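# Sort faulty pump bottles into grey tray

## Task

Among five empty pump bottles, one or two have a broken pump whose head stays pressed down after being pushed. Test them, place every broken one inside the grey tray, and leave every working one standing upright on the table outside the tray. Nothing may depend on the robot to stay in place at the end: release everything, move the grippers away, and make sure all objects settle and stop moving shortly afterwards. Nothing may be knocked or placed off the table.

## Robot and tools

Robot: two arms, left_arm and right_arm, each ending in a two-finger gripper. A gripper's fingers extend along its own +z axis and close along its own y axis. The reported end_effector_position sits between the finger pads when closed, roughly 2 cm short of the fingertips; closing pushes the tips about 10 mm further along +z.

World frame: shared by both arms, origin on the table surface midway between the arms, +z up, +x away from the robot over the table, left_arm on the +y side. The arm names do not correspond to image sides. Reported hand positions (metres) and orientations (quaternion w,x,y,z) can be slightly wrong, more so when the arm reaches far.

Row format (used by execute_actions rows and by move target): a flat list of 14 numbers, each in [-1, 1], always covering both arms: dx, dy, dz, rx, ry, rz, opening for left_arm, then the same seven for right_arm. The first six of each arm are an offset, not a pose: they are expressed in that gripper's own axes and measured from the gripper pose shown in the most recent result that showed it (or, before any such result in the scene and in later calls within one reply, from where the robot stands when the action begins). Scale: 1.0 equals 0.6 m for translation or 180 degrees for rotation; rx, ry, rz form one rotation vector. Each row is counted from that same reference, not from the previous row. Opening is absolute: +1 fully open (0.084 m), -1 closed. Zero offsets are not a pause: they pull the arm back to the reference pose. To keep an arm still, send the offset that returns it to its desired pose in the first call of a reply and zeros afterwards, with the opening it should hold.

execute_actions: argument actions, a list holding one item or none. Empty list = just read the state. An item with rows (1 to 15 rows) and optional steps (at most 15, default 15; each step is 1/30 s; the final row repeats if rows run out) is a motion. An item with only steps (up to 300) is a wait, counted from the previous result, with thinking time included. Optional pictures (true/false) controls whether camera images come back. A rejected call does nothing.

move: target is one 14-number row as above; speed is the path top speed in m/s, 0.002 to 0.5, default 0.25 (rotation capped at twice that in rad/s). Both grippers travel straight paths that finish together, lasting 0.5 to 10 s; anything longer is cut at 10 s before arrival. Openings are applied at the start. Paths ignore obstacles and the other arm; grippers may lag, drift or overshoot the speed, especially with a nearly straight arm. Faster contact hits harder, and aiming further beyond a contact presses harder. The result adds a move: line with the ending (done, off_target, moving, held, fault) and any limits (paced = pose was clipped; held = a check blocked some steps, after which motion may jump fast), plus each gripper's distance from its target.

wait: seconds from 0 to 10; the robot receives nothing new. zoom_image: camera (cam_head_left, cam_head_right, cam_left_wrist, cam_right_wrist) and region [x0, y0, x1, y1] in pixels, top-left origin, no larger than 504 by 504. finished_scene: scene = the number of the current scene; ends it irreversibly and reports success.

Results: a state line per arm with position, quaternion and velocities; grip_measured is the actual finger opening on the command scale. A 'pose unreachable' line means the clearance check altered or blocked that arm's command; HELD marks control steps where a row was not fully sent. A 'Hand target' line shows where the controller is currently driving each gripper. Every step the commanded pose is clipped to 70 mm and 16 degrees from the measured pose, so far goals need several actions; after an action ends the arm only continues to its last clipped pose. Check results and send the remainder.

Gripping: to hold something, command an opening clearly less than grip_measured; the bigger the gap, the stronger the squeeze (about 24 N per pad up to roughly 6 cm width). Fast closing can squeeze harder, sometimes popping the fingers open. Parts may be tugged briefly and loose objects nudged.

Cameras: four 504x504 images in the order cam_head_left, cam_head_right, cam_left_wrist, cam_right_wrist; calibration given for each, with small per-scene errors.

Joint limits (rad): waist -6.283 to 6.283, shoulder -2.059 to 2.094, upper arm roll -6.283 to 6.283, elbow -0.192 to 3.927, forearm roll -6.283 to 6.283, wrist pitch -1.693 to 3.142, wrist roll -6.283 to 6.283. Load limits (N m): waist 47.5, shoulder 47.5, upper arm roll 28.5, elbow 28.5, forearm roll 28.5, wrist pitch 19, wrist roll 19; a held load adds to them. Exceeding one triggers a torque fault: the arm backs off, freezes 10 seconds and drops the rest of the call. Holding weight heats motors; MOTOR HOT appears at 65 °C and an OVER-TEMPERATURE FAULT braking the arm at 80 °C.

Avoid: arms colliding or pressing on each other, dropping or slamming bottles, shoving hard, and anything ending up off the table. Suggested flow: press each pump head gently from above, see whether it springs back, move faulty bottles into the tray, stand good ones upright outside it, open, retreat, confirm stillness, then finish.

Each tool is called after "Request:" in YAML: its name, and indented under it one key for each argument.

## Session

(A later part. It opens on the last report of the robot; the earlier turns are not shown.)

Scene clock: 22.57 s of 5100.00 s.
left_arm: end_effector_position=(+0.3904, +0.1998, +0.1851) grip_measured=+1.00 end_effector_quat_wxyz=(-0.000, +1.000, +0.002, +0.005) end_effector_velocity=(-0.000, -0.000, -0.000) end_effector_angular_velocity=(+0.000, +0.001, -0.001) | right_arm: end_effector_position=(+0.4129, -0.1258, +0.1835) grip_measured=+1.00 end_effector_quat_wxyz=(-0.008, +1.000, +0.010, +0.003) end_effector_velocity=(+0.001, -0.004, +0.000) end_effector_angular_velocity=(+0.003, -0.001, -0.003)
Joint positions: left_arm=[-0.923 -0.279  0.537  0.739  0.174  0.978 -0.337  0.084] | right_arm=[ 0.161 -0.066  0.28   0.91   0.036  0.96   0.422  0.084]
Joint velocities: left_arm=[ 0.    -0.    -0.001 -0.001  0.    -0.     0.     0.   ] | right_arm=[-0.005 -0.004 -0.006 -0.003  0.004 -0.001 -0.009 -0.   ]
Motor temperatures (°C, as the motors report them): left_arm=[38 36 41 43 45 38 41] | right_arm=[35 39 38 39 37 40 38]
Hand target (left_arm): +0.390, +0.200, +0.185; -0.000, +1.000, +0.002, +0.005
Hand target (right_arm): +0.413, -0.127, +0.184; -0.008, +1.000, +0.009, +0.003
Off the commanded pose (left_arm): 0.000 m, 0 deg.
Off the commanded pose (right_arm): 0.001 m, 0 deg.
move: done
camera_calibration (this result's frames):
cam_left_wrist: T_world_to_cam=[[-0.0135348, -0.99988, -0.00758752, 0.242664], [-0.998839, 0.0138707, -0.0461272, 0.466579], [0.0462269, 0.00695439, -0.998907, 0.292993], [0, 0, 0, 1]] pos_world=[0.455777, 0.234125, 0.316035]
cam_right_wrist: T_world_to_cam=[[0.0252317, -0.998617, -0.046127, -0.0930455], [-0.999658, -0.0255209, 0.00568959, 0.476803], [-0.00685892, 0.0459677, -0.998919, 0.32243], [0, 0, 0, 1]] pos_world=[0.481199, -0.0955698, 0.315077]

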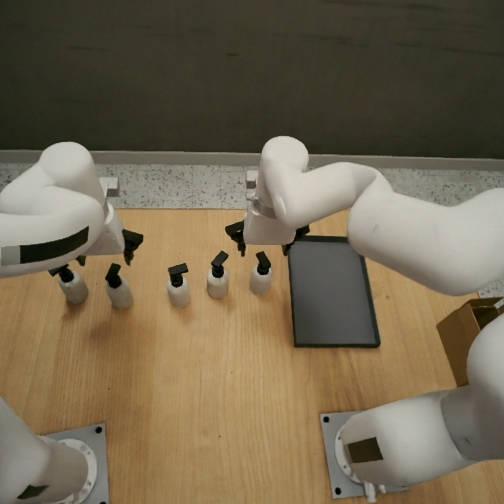

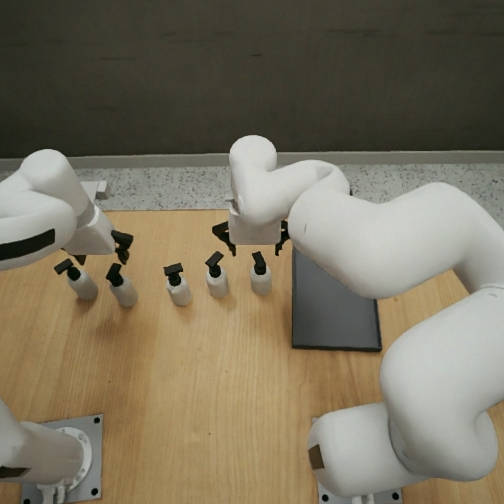

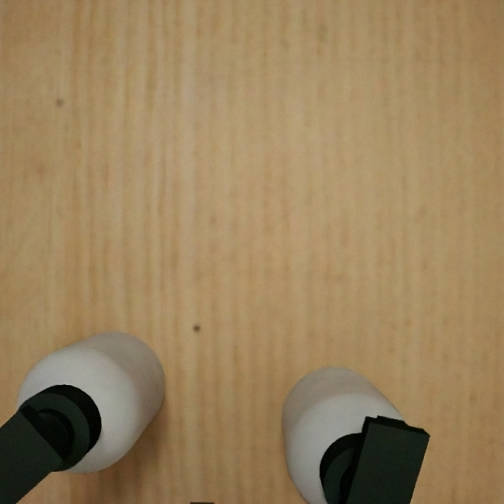

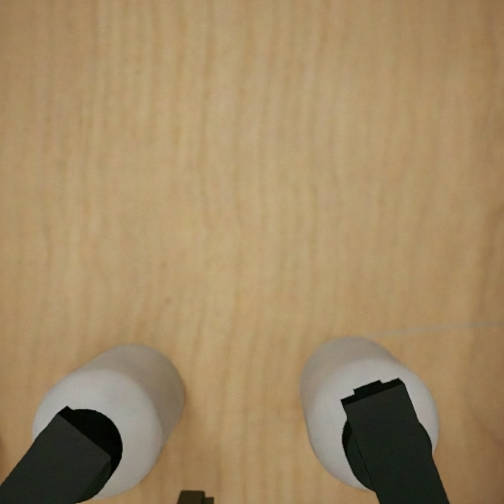

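Request:
move:
  target: [0,0,0.19,0,0,0,0.7, -0.004,0,0.19,0,0,0,0.7]
  speed: 0.12

Request:
move:
  target: [0,0,0,0,0,0,-0.3, 0,0,0,0,0,0,-0.3]

Scene clock: 24.57 s of 5100.00 s.
left_arm: end_effector_position=(+0.3938, +0.1993, +0.0731) grip_measured=+0.70 end_effector_quat_wxyz=(+0.001, +1.000, +0.002, +0.008) end_effector_velocity=(-0.002, +0.000, -0.003) end_effector_angular_velocity=(+0.000, +0.007, -0.002) | right_arm: end_effector_position=(+0.4139, -0.1233, +0.0725) grip_measured=+0.70 end_effector_quat_wxyz=(-0.009, +1.000, +0.010, +0.007) end_effector_velocity=(-0.002, +0.000, -0.004) end_effector_angular_velocity=(-0.002, +0.006, +0.001)
Joint positions: left_arm=[-0.951 -0.005  0.593  0.604  0.009  0.592 -0.202  0.073] | right_arm=[ 0.17   0.146  0.279  0.784 -0.051  0.622  0.49   0.073]
Joint velocities: left_arm=[-0.001  0.006  0.    -0.004 -0.008 -0.002  0.008  0.   ] | right_arm=[ 0.001  0.007  0.001 -0.003 -0.002 -0.003  0.002  0.   ]
Motor temperatures (°C, as the motors report them): left_arm=[38 36 41 43 45 38 41] | right_arm=[35 39 38 39 37 40 38]
Hand target (left_arm): +0.392, +0.200, +0.071; -0.000, +1.000, +0.002, +0.005
Hand target (right_arm): +0.411, -0.124, +0.069; -0.008, +1.000, +0.010, +0.003
Off the commanded pose (left_arm): 0.003 m, 0 deg.
Off the commanded pose (right_arm): 0.004 m, 0 deg.
move: off_target (right_arm)
camera_calibration (this result's frames):
cam_left_wrist: T_world_to_cam=[[-0.0135743, -0.99989, -0.00589932, 0.241203], [-0.998526, 0.0138654, -0.0524767, 0.465245], [0.0525528, 0.00517829, -0.998605, 0.178798], [0, 0, 0, 1]] pos_world=[0.458437, 0.2338, 0.204386]
cam_right_wrist: T_world_to_cam=[[0.0249709, -0.998502, -0.0486844, -0.0953835], [-0.999687, -0.0248743, -0.00258996, 0.479135], [0.00137509, 0.0487339, -0.998811, 0.208289], [0, 0, 0, 1]] pos_world=[0.48108, -0.0934732, 0.204638]

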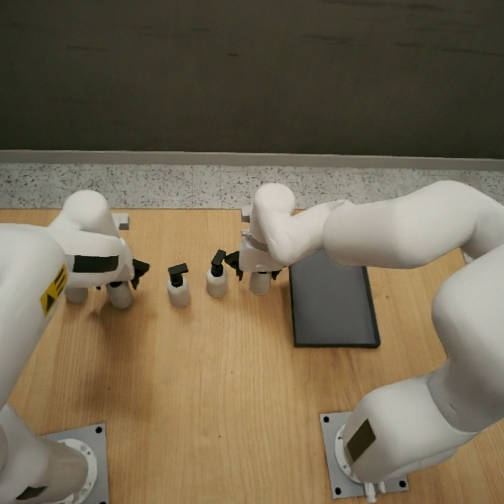

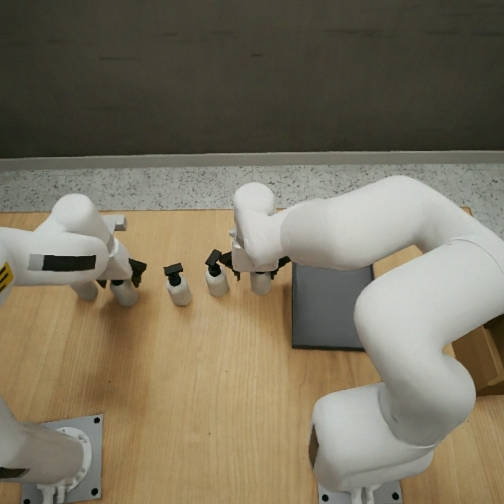

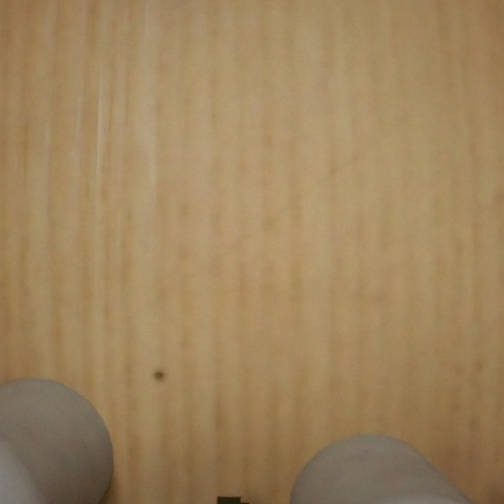

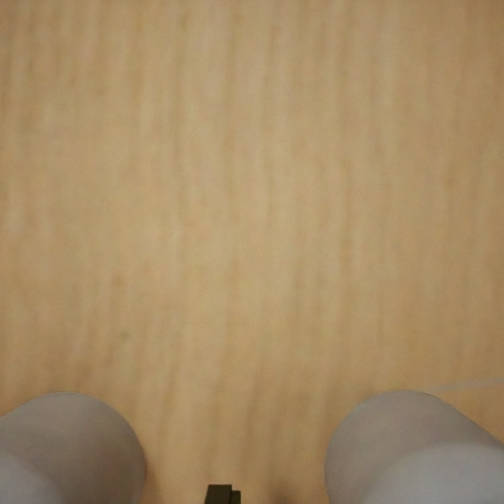

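Scene clock: 25.07 s of 5100.00 s.
left_arm: end_effector_position=(+0.3940, +0.1992, +0.0733) grip_measured=+0.12 end_effector_quat_wxyz=(+0.001, +1.000, +0.002, +0.008) end_effector_velocity=(+0.000, +0.000, +0.000) end_effector_angular_velocity=(+0.000, -0.000, -0.000) | right_arm: end_effector_position=(+0.4142, -0.1233, +0.0728) grip_measured=+0.12 end_effector_quat_wxyz=(-0.009, +1.000, +0.009, +0.008) end_effector_velocity=(+0.000, -0.000, -0.000) end_effector_angular_velocity=(-0.000, +0.001, -0.002)
Joint positions: left_arm=[-0.951 -0.005  0.593  0.604  0.009  0.592 -0.202  0.049] | right_arm=[ 0.17   0.146  0.279  0.784 -0.051  0.622  0.49   0.049]
Joint velocities: left_arm=[ 0.     0.001  0.     0.001  0.    -0.     0.001  0.   ] | right_arm=[-0.     0.001 -0.001  0.     0.     0.     0.001  0.   ]
Motor temperatures (°C, as the motors report them): left_arm=[38 36 41 43 45 38 41] | right_arm=[35 39 38 39 37 40 38]
Hand target (left_arm): +0.394, +0.199, +0.073; +0.001, +1.000, +0.002, +0.008
Hand target (right_arm): +0.414, -0.123, +0.072; -0.009, +1.000, +0.010, +0.007
Off the commanded pose (left_arm): 0.000 m, 0 deg.
Off the commanded pose (right_arm): 0.000 m, 0 deg.
move: done
camera_calibration (this result's frames):
cam_left_wrist: T_world_to_cam=[[-0.0137106, -0.99989, -0.00559527, 0.241102], [-0.998497, 0.0139881, -0.0529998, 0.465441], [0.0530723, 0.00486019, -0.998579, 0.178866], [0, 0, 0, 1]] pos_world=[0.458554, 0.233696, 0.20463]
cam_right_wrist: T_world_to_cam=[[0.0247281, -0.9985, -0.0488591, -0.0952958], [-0.999692, -0.0245924, -0.00337617, 0.479529], [0.00216954, 0.0489275, -0.9988, 0.208306], [0, 0, 0, 1]] pos_world=[0.481285, -0.093552, 0.205019]

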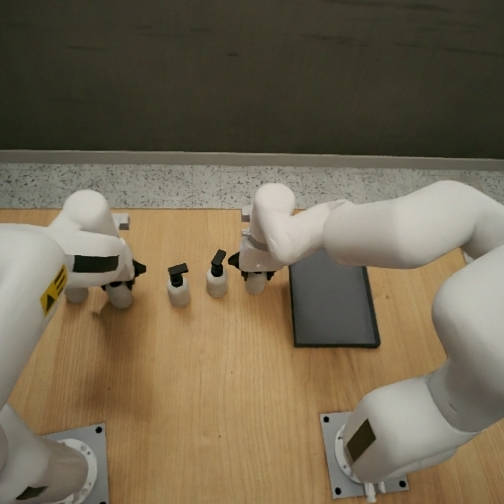

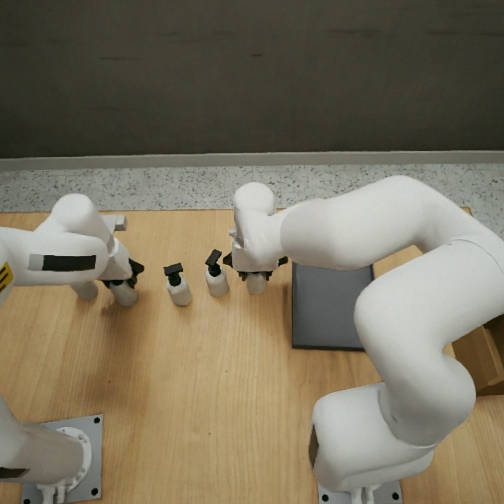

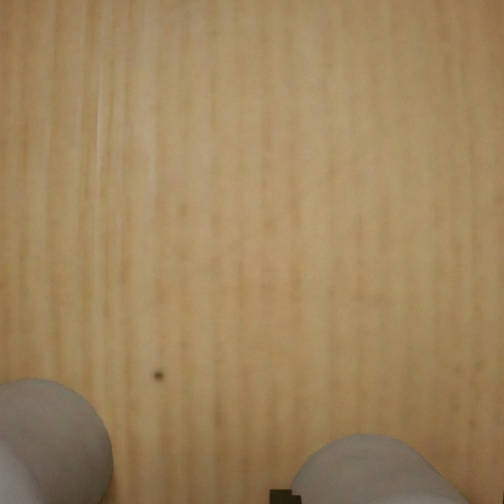

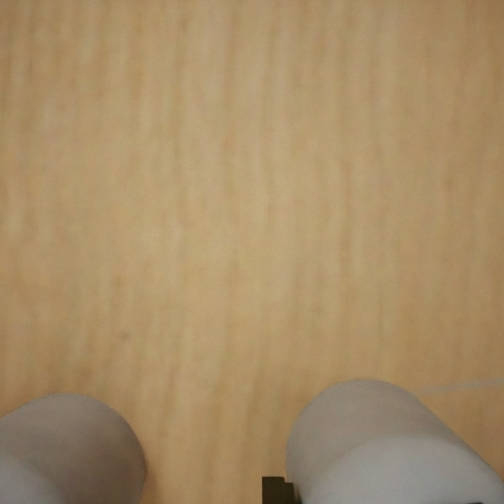

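Request:
move:
  target: [0,0,-0.15,0,0,0,-0.3, 0,0,-0.13,0,0,0,-0.3]

Request:
move:
  target: [-0.2,0,0,0,0,0,-0.3, 0.1,0.35,0,0,0,0,-0.3]

Request:
move:
  target: [0,0.45,0,0,0,0,-0.3, 0,0,0.118,0,0,0,-0.3]
  speed: 0.2

Request:
move:
  target: [0,0,0.146,0,0,0,-0.3, 0,0,0,0,0,0,0.7]
  speed: 0.1

Request:
move:
  target: [0,0,0,0,0,0,0.7, 0,0,-0.2,0,0,0,0.7]

Request:
move:
  target: [0,0,-0.2,0,0,0,0.7, 0,0,0,0,0,0,0.7]

Scene clock: 28.03 s of 5100.00 s.
left_arm: end_effector_position=(+0.3921, +0.1995, +0.1627) grip_measured=+0.12 end_effector_quat_wxyz=(+0.001, +1.000, +0.002, +0.007) end_effector_velocity=(+0.002, -0.000, +0.004) end_effector_angular_velocity=(-0.003, -0.007, +0.003) | right_arm: end_effector_position=(+0.4127, -0.1248, +0.1503) grip_measured=+0.12 end_effector_quat_wxyz=(-0.009, +1.000, +0.009, +0.007) end_effector_velocity=(+0.002, +0.001, +0.004) end_effector_angular_velocity=(+0.003, -0.008, +0.000)
Joint positions: left_arm=[-0.935 -0.24   0.561  0.701  0.165  0.898 -0.327  0.049] | right_arm=[ 0.16  -0.021  0.286  0.853  0.021  0.851  0.436  0.049]
Joint velocities: left_arm=[ 0.001 -0.005 -0.001  0.007  0.002  0.004 -0.002  0.   ] | right_arm=[ 0.001 -0.005  0.     0.006  0.001  0.002 -0.    -0.   ]
Motor temperatures (°C, as the motors report them): left_arm=[38 36 41 43 45 38 41] | right_arm=[35 39 38 38 37 40 38]
Hand target (left_arm): +0.392, +0.199, +0.163; +0.001, +1.000, +0.002, +0.008
Hand target (right_arm): +0.413, -0.125, +0.151; -0.010, +1.000, +0.009, +0.008
Off the commanded pose (left_arm): 0.001 m, 0 deg.
Off the commanded pose (right_arm): 0.000 m, 0 deg.
move: done
camera_calibration (this result's frames):
cam_left_wrist: T_world_to_cam=[[-0.013412, -0.999892, -0.00592675, 0.241875], [-0.998587, 0.0136988, -0.0513365, 0.468036], [0.0514122, 0.00522985, -0.998664, 0.268782], [0, 0, 0, 1]] pos_world=[0.4568, 0.234031, 0.293884]
cam_right_wrist: T_world_to_cam=[[0.0247907, -0.99851, -0.0486122, -0.0930402], [-0.999692, -0.0247197, -0.00206121, 0.478137], [0.000856461, 0.0486484, -0.998816, 0.286314], [0, 0, 0, 1]] pos_world=[0.480051, -0.0950109, 0.282438]

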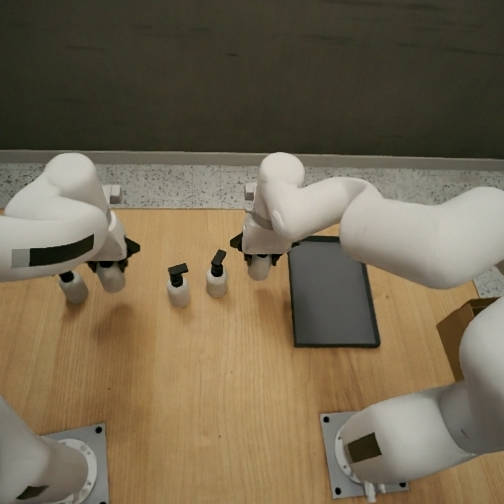

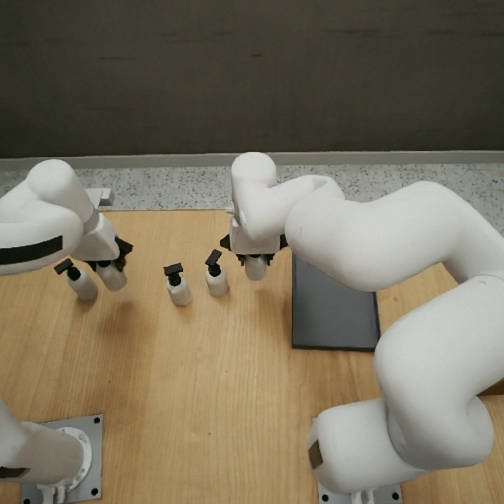

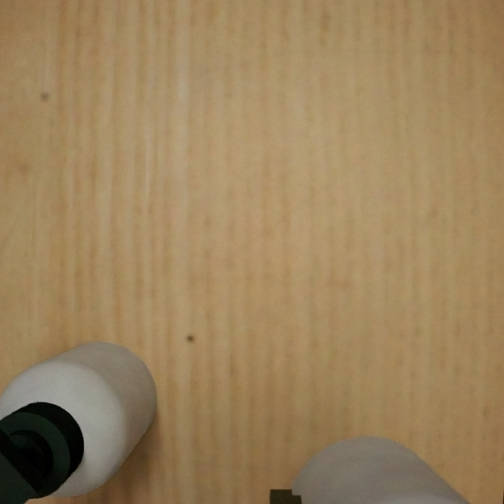

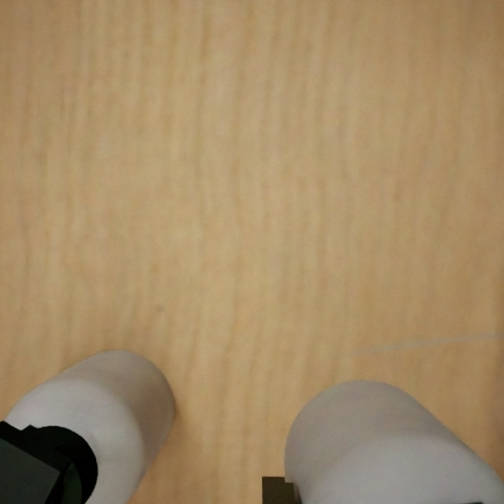

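Scene clock: 29.40 s of 5100.00 s.
left_arm: end_effector_position=(+0.2721, +0.1989, +0.1609) grip_measured=+0.12 end_effector_quat_wxyz=(+0.001, +1.000, +0.002, +0.007) end_effector_velocity=(-0.002, +0.000, -0.001) end_effector_angular_velocity=(+0.001, +0.002, +0.001) | right_arm: end_effector_position=(+0.4767, -0.3334, +0.1474) grip_measured=+0.12 end_effector_quat_wxyz=(-0.009, +1.000, +0.010, +0.007) end_effector_velocity=(+0.001, -0.006, +0.000) end_effector_angular_velocity=(-0.000, -0.000, -0.011)
Joint positions: left_arm=[-0.854 -0.708  0.401  0.352  0.305  1.026 -0.537  0.049] | right_arm=[-0.079  0.038  0.033  0.913  0.022  0.861 -0.059  0.049]
Joint velocities: left_arm=[ 0.001 -0.006 -0.001 -0.005 -0.     0.004 -0.002 -0.   ] | right_arm=[-0.007  0.002 -0.007  0.003 -0.     0.001 -0.003  0.   ]
Motor temperatures (°C, as the motors report them): left_arm=[38 36 41 43 45 38 41] | right_arm=[35 39 38 39 37 40 38]
Hand target (left_arm): +0.272, +0.199, +0.161; +0.001, +1.000, +0.002, +0.007
Hand target (right_arm): +0.477, -0.334, +0.147; -0.009, +1.000, +0.009, +0.007
Off the commanded pose (left_arm): 0.000 m, 0 deg.
Off the commanded pose (right_arm): 0.000 m, 0 deg.
move: done
camera_calibration (this result's frames):
cam_left_wrist: T_world_to_cam=[[-0.0134883, -0.999896, -0.00502463, 0.23946], [-0.998624, 0.0137255, -0.0506179, 0.348078], [0.0506816, 0.00433497, -0.998705, 0.27356], [0, 0, 0, 1]] pos_world=[0.336964, 0.233472, 0.292028]
cam_right_wrist: T_world_to_cam=[[0.0263637, -0.998537, -0.0472079, -0.304022], [-0.999652, -0.0262797, -0.00239729, 0.536439], [0.00115317, 0.0472547, -0.998882, 0.292923], [0, 0, 0, 1]] pos_world=[0.543929, -0.303322, 0.27953]

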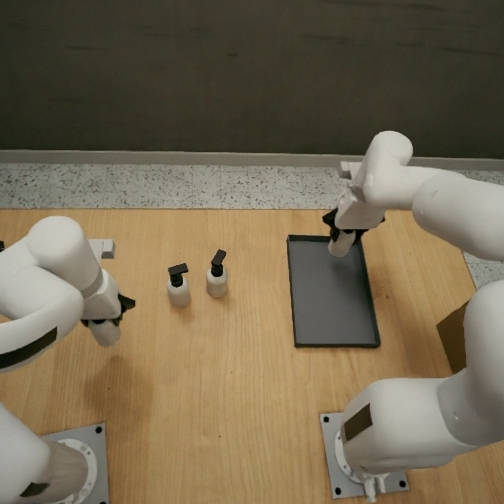

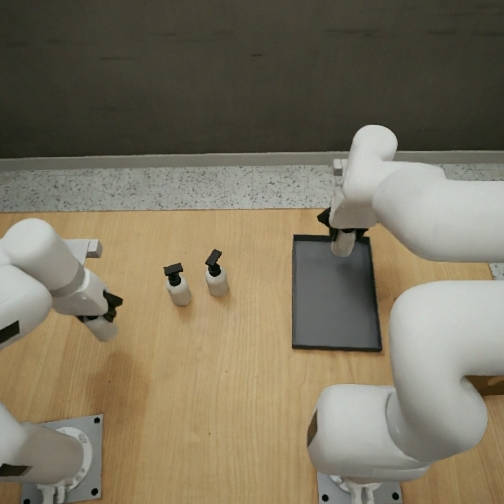

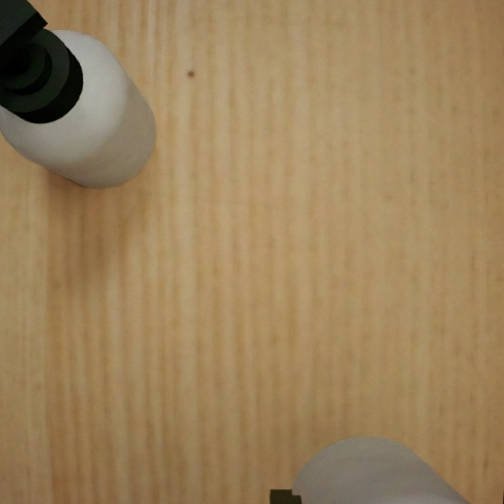

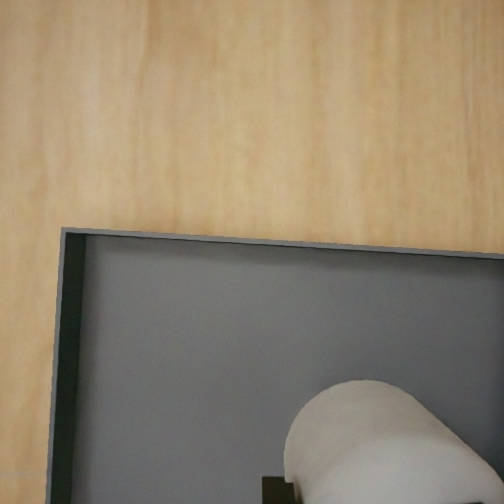

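Scene clock: 31.20 s of 5100.00 s.
left_arm: end_effector_position=(+0.2735, -0.0710, +0.1614) grip_measured=+0.12 end_effector_quat_wxyz=(+0.001, +1.000, +0.003, +0.008) end_effector_velocity=(-0.001, -0.003, +0.000) end_effector_angular_velocity=(+0.000, -0.000, -0.004) | right_arm: end_effector_position=(+0.4777, -0.3322, +0.0767) grip_measured=+0.12 end_effector_quat_wxyz=(-0.009, +1.000, +0.010, +0.008) end_effector_velocity=(-0.001, +0.000, -0.001) end_effector_angular_velocity=(-0.000, +0.003, +0.001)
Joint positions: left_arm=[-1.211 -0.052  0.119  0.854  0.022  0.896 -0.944  0.049] | right_arm=[-0.077  0.175  0.035  0.849  0.019  0.659 -0.056  0.049]
Joint velocities: left_arm=[-0.003  0.005 -0.003  0.006 -0.001  0.001 -0.002 -0.   ] | right_arm=[ 0.001  0.002  0.    -0.002 -0.001 -0.001  0.    -0.   ]
Motor temperatures (°C, as the motors report them): left_arm=[38 36 41 43 45 38 41] | right_arm=[35 39 38 39 37 40 38]
Hand target (left_arm): +0.273, -0.071, +0.161; +0.001, +1.000, +0.002, +0.008
Hand target (right_arm): +0.478, -0.332, +0.077; -0.009, +1.000, +0.010, +0.007
Off the commanded pose (left_arm): 0.000 m, 0 deg.
Off the commanded pose (right_arm): 0.000 m, 0 deg.
move: done
camera_calibration (this result's frames):
cam_left_wrist: T_world_to_cam=[[-0.012742, -0.999903, -0.00569928, -0.0304259], [-0.998577, 0.0130199, -0.0517163, 0.353329], [0.0517855, 0.0050322, -0.998646, 0.2749], [0, 0, 0, 1]] pos_world=[0.338202, -0.0364066, 0.292627]
cam_right_wrist: T_world_to_cam=[[0.0264019, -0.998546, -0.0469966, -0.306211], [-0.99965, -0.0262997, -0.00279131, 0.537335], [0.00155125, 0.0470539, -0.998891, 0.221984], [0, 0, 0, 1]] pos_world=[0.544887, -0.30208, 0.208847]

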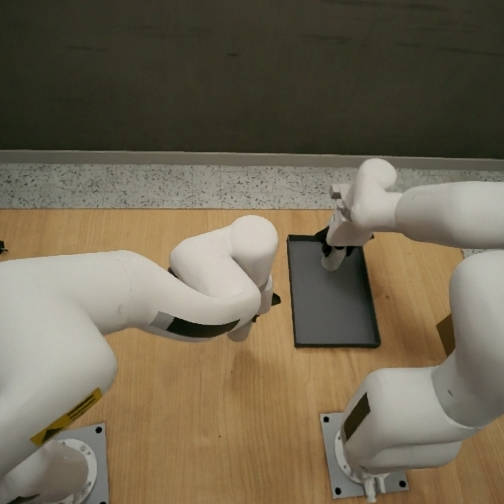

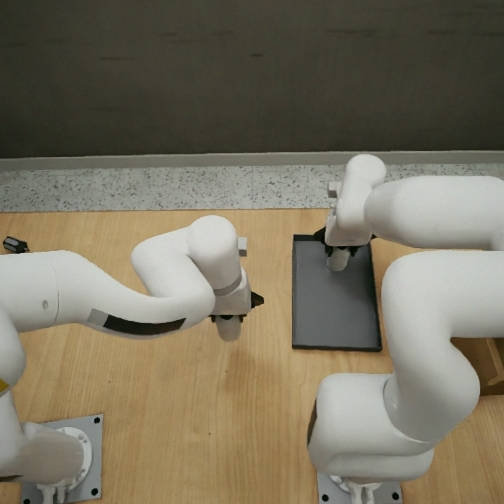

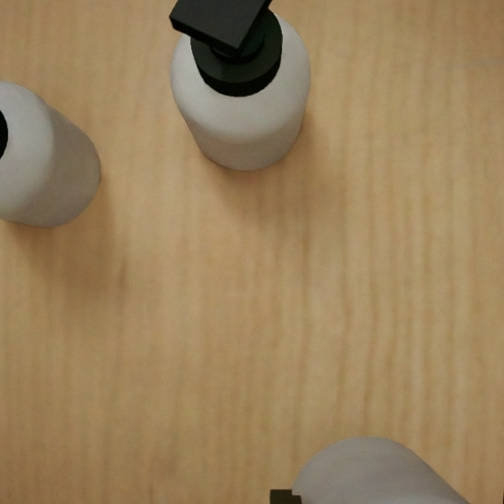

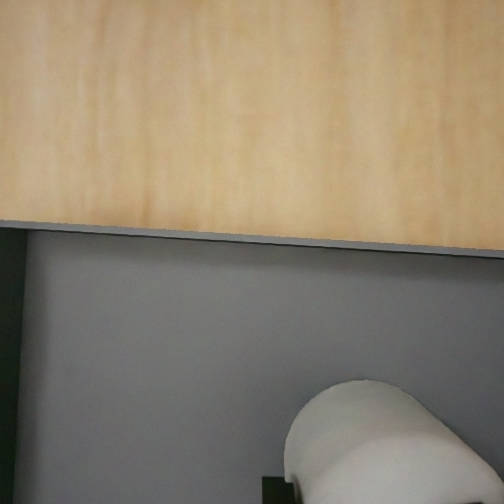

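Scene clock: 32.50 s of 5100.00 s.
left_arm: end_effector_position=(+0.2753, -0.0717, +0.0745) grip_measured=+0.12 end_effector_quat_wxyz=(+0.001, +1.000, +0.003, +0.008) end_effector_velocity=(+0.000, +0.000, -0.001) end_effector_angular_velocity=(-0.000, -0.000, +0.001) | right_arm: end_effector_position=(+0.4778, -0.3322, +0.0767) grip_measured=+0.70 end_effector_quat_wxyz=(-0.009, +1.000, +0.010, +0.008) end_effector_velocity=(-0.001, -0.000, -0.000) end_effector_angular_velocity=(-0.000, +0.002, -0.000)
Joint positions: left_arm=[-1.208  0.122  0.12   0.768 -0.005  0.635 -0.923  0.049] | right_arm=[-0.077  0.175  0.035  0.849  0.019  0.659 -0.056  0.073]
Joint velocities: left_arm=[ 0.     0.002  0.001 -0.    -0.    -0.002  0.     0.   ] | right_arm=[-0.     0.     0.    -0.001 -0.001  0.     0.001  0.   ]
Motor temperatures (°C, as the motors report them): left_arm=[38 36 41 43 45 38 41] | right_arm=[35 39 38 39 37 40 38]
Hand target (left_arm): +0.275, -0.071, +0.074; +0.001, +1.000, +0.003, +0.008
Hand target (right_arm): +0.478, -0.332, +0.077; -0.009, +1.000, +0.010, +0.008
Off the commanded pose (left_arm): 0.001 m, 0 deg.
Off the commanded pose (right_arm): 0.000 m, 0 deg.
move: done
camera_calibration (this result's frames):
cam_left_wrist: T_world_to_cam=[[-0.0129373, -0.999907, -0.00427274, -0.0317031], [-0.998501, 0.0131462, -0.0531394, 0.350695], [0.0531907, 0.00357886, -0.998578, 0.187521], [0, 0, 0, 1]] pos_world=[0.339784, -0.0369816, 0.205755]
cam_right_wrist: T_world_to_cam=[[0.0264016, -0.998546, -0.0469892, -0.306215], [-0.99965, -0.0262944, -0.0028993, 0.537381], [0.00165953, 0.0470493, -0.998891, 0.221966], [0, 0, 0, 1]] pos_world=[0.544909, -0.302083, 0.208889]

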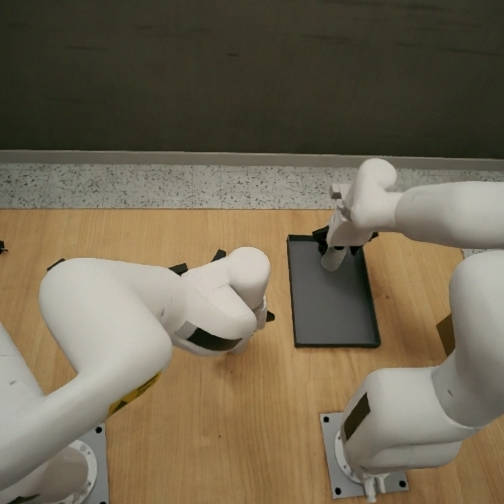

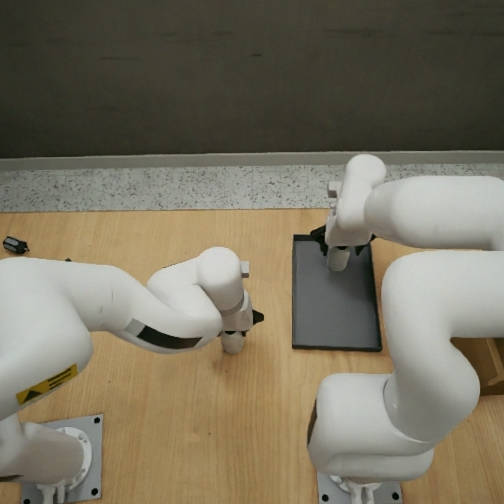

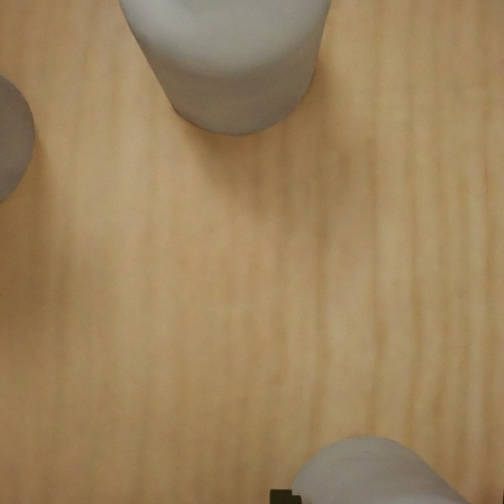

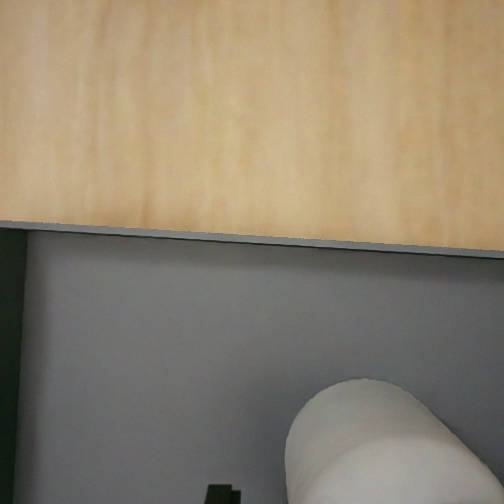

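Scene clock: 33.47 s of 5100.00 s.
left_arm: end_effector_position=(+0.2754, -0.0718, +0.0746) grip_measured=+0.70 end_effector_quat_wxyz=(+0.001, +1.000, +0.003, +0.008) end_effector_velocity=(+0.000, -0.000, +0.000) end_effector_angular_velocity=(-0.001, -0.000, -0.000) | right_arm: end_effector_position=(+0.4758, -0.3343, +0.1959) grip_measured=+0.70 end_effector_quat_wxyz=(-0.009, +1.000, +0.010, +0.007) end_effector_velocity=(+0.003, -0.001, +0.006) end_effector_angular_velocity=(-0.001, -0.011, -0.000)
Joint positions: left_arm=[-1.208  0.122  0.12   0.768 -0.005  0.635 -0.923  0.073] | right_arm=[-0.081 -0.03   0.032  0.985  0.022  1.002 -0.06   0.073]
Joint velocities: left_arm=[-0.     0.     0.     0.001 -0.     0.     0.    -0.   ] | right_arm=[-0.001 -0.006 -0.001  0.01  -0.001  0.005 -0.001  0.   ]
Motor temperatures (°C, as the motors report them): left_arm=[38 36 41 43 45 38 41] | right_arm=[35 39 38 39 37 40 38]
Hand target (left_arm): +0.275, -0.072, +0.074; +0.001, +1.000, +0.003, +0.008
Hand target (right_arm): +0.476, -0.334, +0.197; -0.009, +1.000, +0.010, +0.008
Off the commanded pose (left_arm): 0.000 m, 0 deg.
Off the commanded pose (right_arm): 0.001 m, 0 deg.
move: done
camera_calibration (this result's frames):
cam_left_wrist: T_world_to_cam=[[-0.0129294, -0.999908, -0.0040623, -0.0317893], [-0.998493, 0.0131276, -0.0532934, 0.350764], [0.0533418, 0.00336712, -0.998571, 0.187549], [0, 0, 0, 1]] pos_world=[0.33982, -0.0370225, 0.205845]
cam_right_wrist: T_world_to_cam=[[0.0263313, -0.99853, -0.0473828, -0.302487], [-0.999653, -0.0263106, -0.00106016, 0.535315], [-0.000188073, 0.0473943, -0.998876, 0.34214], [0, 0, 0, 1]] pos_world=[0.543159, -0.304173, 0.32799]

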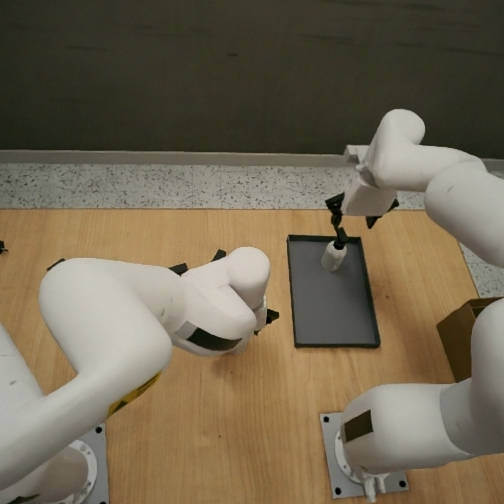

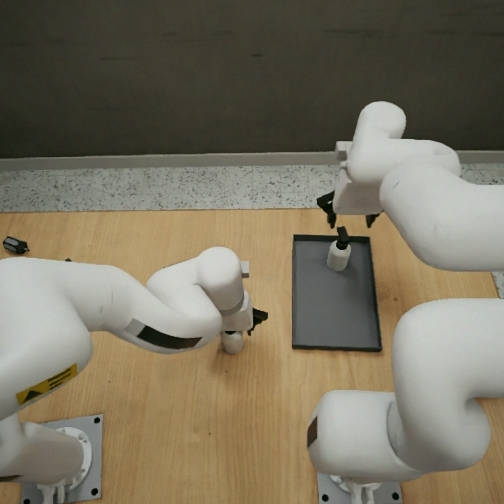

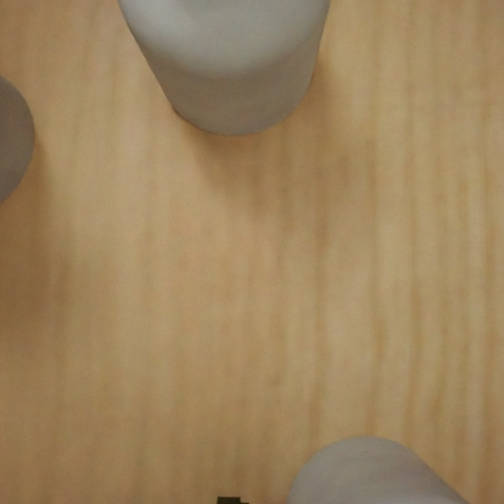

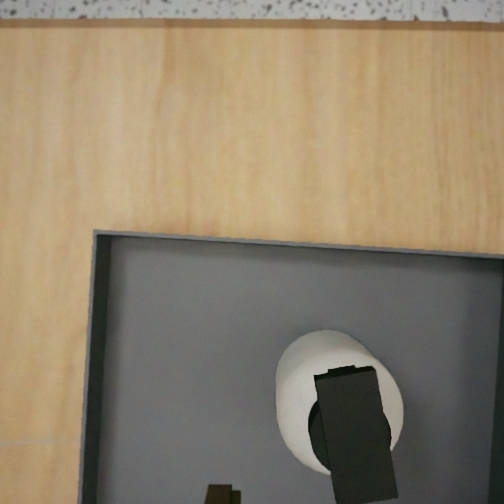

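Scene clock: 34.43 s of 5100.00 s.
left_arm: end_effector_position=(+0.2730, -0.0709, +0.1938) grip_measured=+0.70 end_effector_quat_wxyz=(+0.001, +1.000, +0.003, +0.008) end_effector_velocity=(+0.002, -0.002, +0.006) end_effector_angular_velocity=(-0.009, -0.006, +0.001) | right_arm: end_effector_position=(+0.4758, -0.3343, +0.1959) grip_measured=+0.70 end_effector_quat_wxyz=(-0.009, +1.000, +0.010, +0.007) end_effector_velocity=(+0.001, +0.000, +0.001) end_effector_angular_velocity=(+0.000, -0.002, -0.002)
Joint positions: left_arm=[-1.213 -0.098  0.118  0.905  0.027  0.992 -0.948  0.073] | right_arm=[-0.081 -0.03   0.032  0.985  0.022  1.002 -0.06   0.073]
Joint velocities: left_arm=[ 0.    -0.005 -0.     0.009  0.     0.004 -0.001  0.   ] | right_arm=[ 0.     0.    -0.     0.001  0.    -0.     0.002 -0.   ]
Motor temperatures (°C, as the motors report them): left_arm=[38 36 41 43 45 38 41] | right_arm=[35 39 38 39 37 40 38]
Hand target (left_arm): +0.273, -0.071, +0.195; +0.002, +1.000, +0.003, +0.008
Hand target (right_arm): +0.476, -0.334, +0.196; -0.009, +1.000, +0.010, +0.007
Off the commanded pose (left_arm): 0.001 m, 0 deg.
Off the commanded pose (right_arm): 0.000 m, 0 deg.
move: done
camera_calibration (this result's frames):
cam_left_wrist: T_world_to_cam=[[-0.0126905, -0.999905, -0.00539867, -0.0302462], [-0.998571, 0.0129535, -0.0518381, 0.354533], [0.0519031, 0.00473311, -0.998641, 0.30719], [0, 0, 0, 1]] pos_world=[0.337698, -0.0362897, 0.324988]
cam_right_wrist: T_world_to_cam=[[0.0263312, -0.99853, -0.047383, -0.302486], [-0.999653, -0.0263107, -0.00105775, 0.535315], [-0.000190486, 0.0473944, -0.998876, 0.34214], [0, 0, 0, 1]] pos_world=[0.543159, -0.304173, 0.327989]

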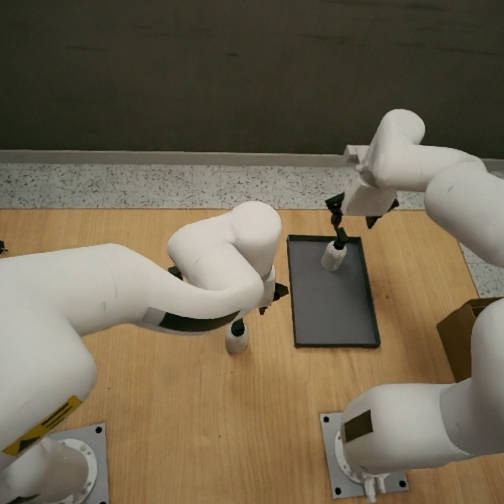

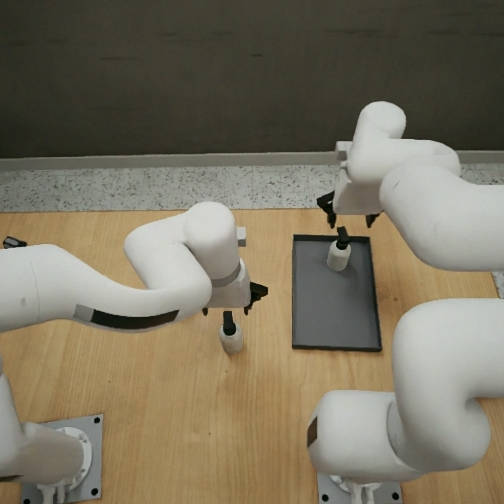

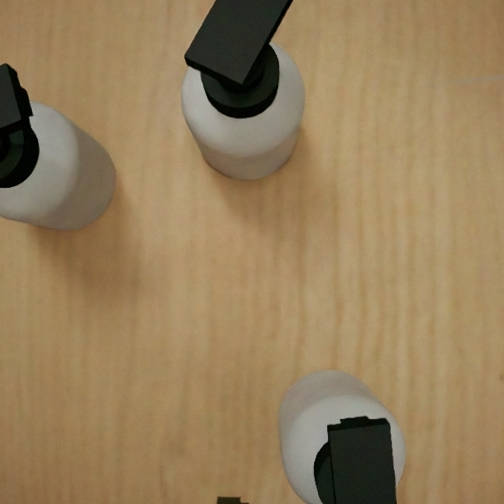

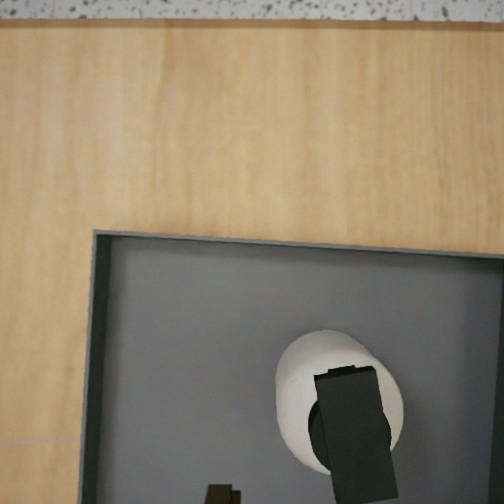

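Request:
move:
  target: [0,-0.6,-0.1,0,0,0,0.7, -0.1,0,0,0,0,0,0.7]

Request:
move:
  target: [0,0,0,0,0,0,0.7, -0.235,-0.44,0.008,0,0,0,0.7]

Scene clock: 37.47 s of 5100.00 s.
left_arm: end_effector_position=(+0.2700, +0.2893, +0.2526) grip_measured=+0.70 end_effector_quat_wxyz=(+0.001, +1.000, +0.002, +0.007) end_effector_velocity=(+0.001, +0.003, +0.002) end_effector_angular_velocity=(-0.003, -0.003, +0.003) | right_arm: end_effector_position=(+0.4158, -0.3354, +0.1954) grip_measured=+0.70 end_effector_quat_wxyz=(-0.009, +1.000, +0.010, +0.007) end_effector_velocity=(-0.001, +0.001, -0.000) end_effector_angular_velocity=(-0.000, +0.002, +0.000)
Joint positions: left_arm=[-0.783 -0.916  0.494  0.56   0.393  1.411 -0.363  0.073] | right_arm=[-0.084 -0.227  0.026  0.777  0.029  0.992 -0.072  0.073]
Joint velocities: left_arm=[ 0.004 -0.003  0.004  0.005  0.002  0.002  0.005 -0.   ] | right_arm=[ 0.002 -0.001 -0.    -0.002 -0.     0.001  0.002  0.   ]
Motor temperatures (°C, as the motors report them): left_arm=[38 36 41 43 45 38 41] | right_arm=[35 39 38 39 37 40 38]
Hand target (left_arm): +0.270, +0.290, +0.253; +0.001, +1.000, +0.003, +0.007
Hand target (right_arm): +0.416, -0.335, +0.195; -0.009, +1.000, +0.010, +0.007
Off the commanded pose (left_arm): 0.001 m, 0 deg.
Off the commanded pose (right_arm): 0.000 m, 0 deg.
move: done
camera_calibration (this result's frames):
cam_left_wrist: T_world_to_cam=[[-0.0135382, -0.999897, -0.00485297, 0.330254], [-0.998661, 0.0137635, -0.0498636, 0.349209], [0.0499253, 0.00417141, -0.998744, 0.36517], [0, 0, 0, 1]] pos_world=[0.334981, 0.32389, 0.383727]
cam_right_wrist: T_world_to_cam=[[0.0264019, -0.998515, -0.0476591, -0.302078], [-0.999651, -0.0263831, -0.00102501, 0.475339], [-0.000233903, 0.0476695, -0.998863, 0.341704], [0, 0, 0, 1]] pos_world=[0.483228, -0.305377, 0.327407]

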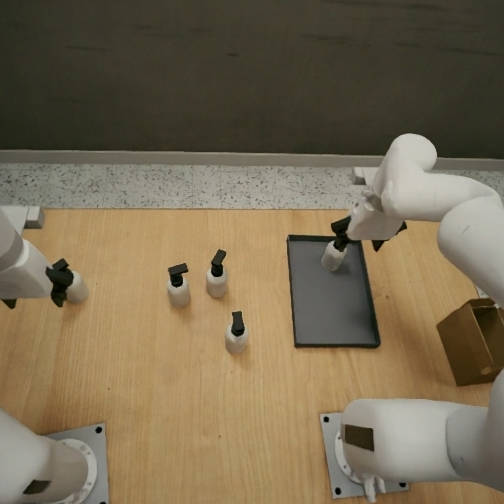

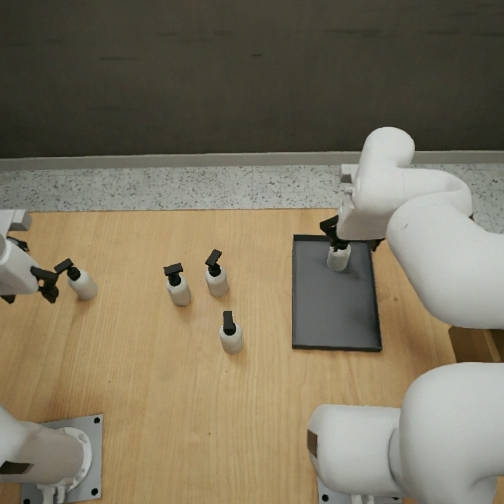

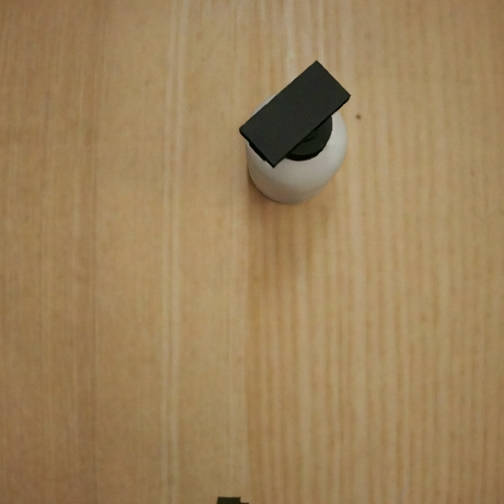

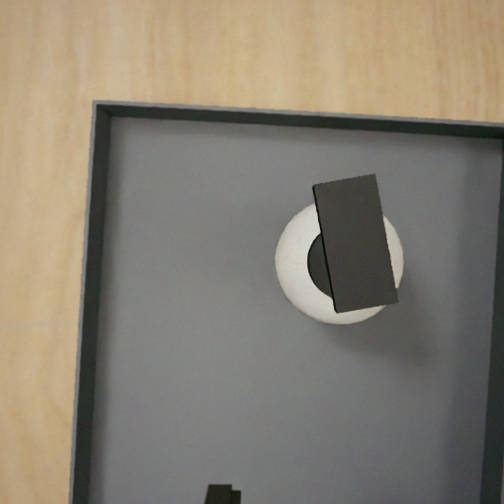

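Scene clock: 39.10 s of 5100.00 s.
left_arm: end_effector_position=(+0.2700, +0.2893, +0.2526) grip_measured=+0.70 end_effector_quat_wxyz=(+0.001, +1.000, +0.002, +0.007) end_effector_velocity=(-0.000, -0.000, -0.000) end_effector_angular_velocity=(+0.000, +0.001, +0.001) | right_arm: end_effector_position=(+0.2694, -0.0739, +0.1937) grip_measured=+0.70 end_effector_quat_wxyz=(-0.010, +1.000, +0.010, +0.006) end_effector_velocity=(-0.002, +0.004, +0.001) end_effector_angular_velocity=(-0.002, -0.003, +0.005)
Joint positions: left_arm=[-0.783 -0.916  0.494  0.56   0.393  1.411 -0.363  0.073] | right_arm=[ 0.242 -0.431  0.489  0.641  0.241  1.017  0.57   0.073]
Joint velocities: left_arm=[ 0.    -0.    -0.001 -0.001 -0.    -0.    -0.002  0.   ] | right_arm=[ 0.005  0.003  0.009  0.005 -0.002 -0.     0.009  0.   ]
Motor temperatures (°C, as the motors report them): left_arm=[38 36 41 43 45 38 41] | right_arm=[35 39 38 39 37 40 38]
Hand target (left_arm): +0.270, +0.289, +0.253; +0.001, +1.000, +0.002, +0.007
Hand target (right_arm): +0.269, -0.073, +0.194; -0.010, +1.000, +0.011, +0.006
Off the commanded pose (left_arm): 0.000 m, 0 deg.
Off the commanded pose (right_arm): 0.001 m, 0 deg.
move: done
camera_calibration (this result's frames):
cam_left_wrist: T_world_to_cam=[[-0.0135383, -0.999897, -0.00485296, 0.330254], [-0.998661, 0.0137635, -0.0498637, 0.349209], [0.0499254, 0.0041714, -0.998744, 0.36517], [0, 0, 0, 1]] pos_world=[0.334981, 0.32389, 0.383727]
cam_right_wrist: T_world_to_cam=[[0.0255918, -0.998419, -0.0500413, -0.0364202], [-0.999671, -0.0256355, 0.000231959, 0.335686], [-0.00151442, 0.0500189, -0.998747, 0.328074], [0, 0, 0, 1]] pos_world=[0.337004, -0.0441671, 0.325763]

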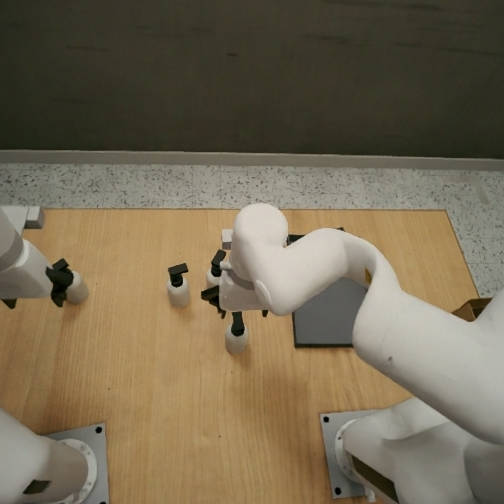

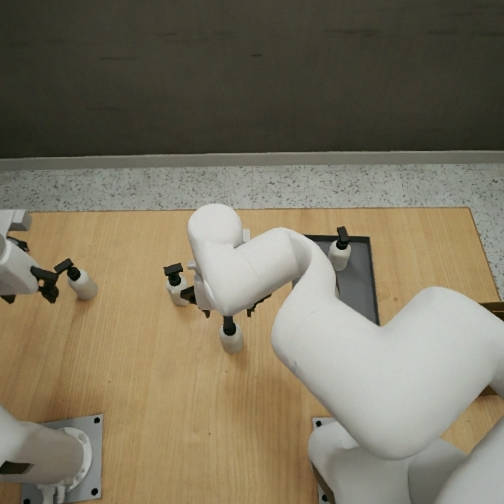

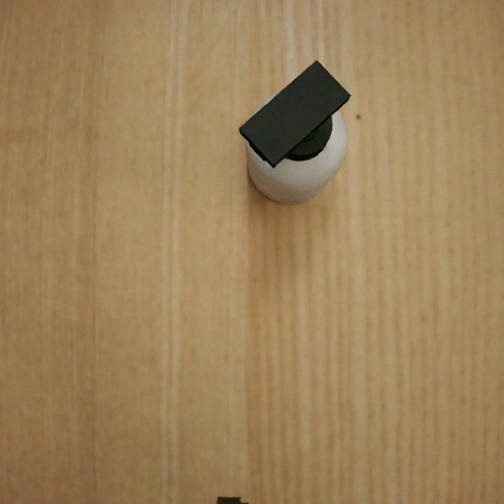

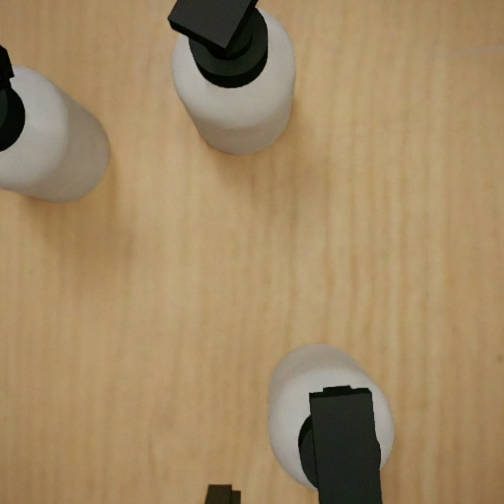

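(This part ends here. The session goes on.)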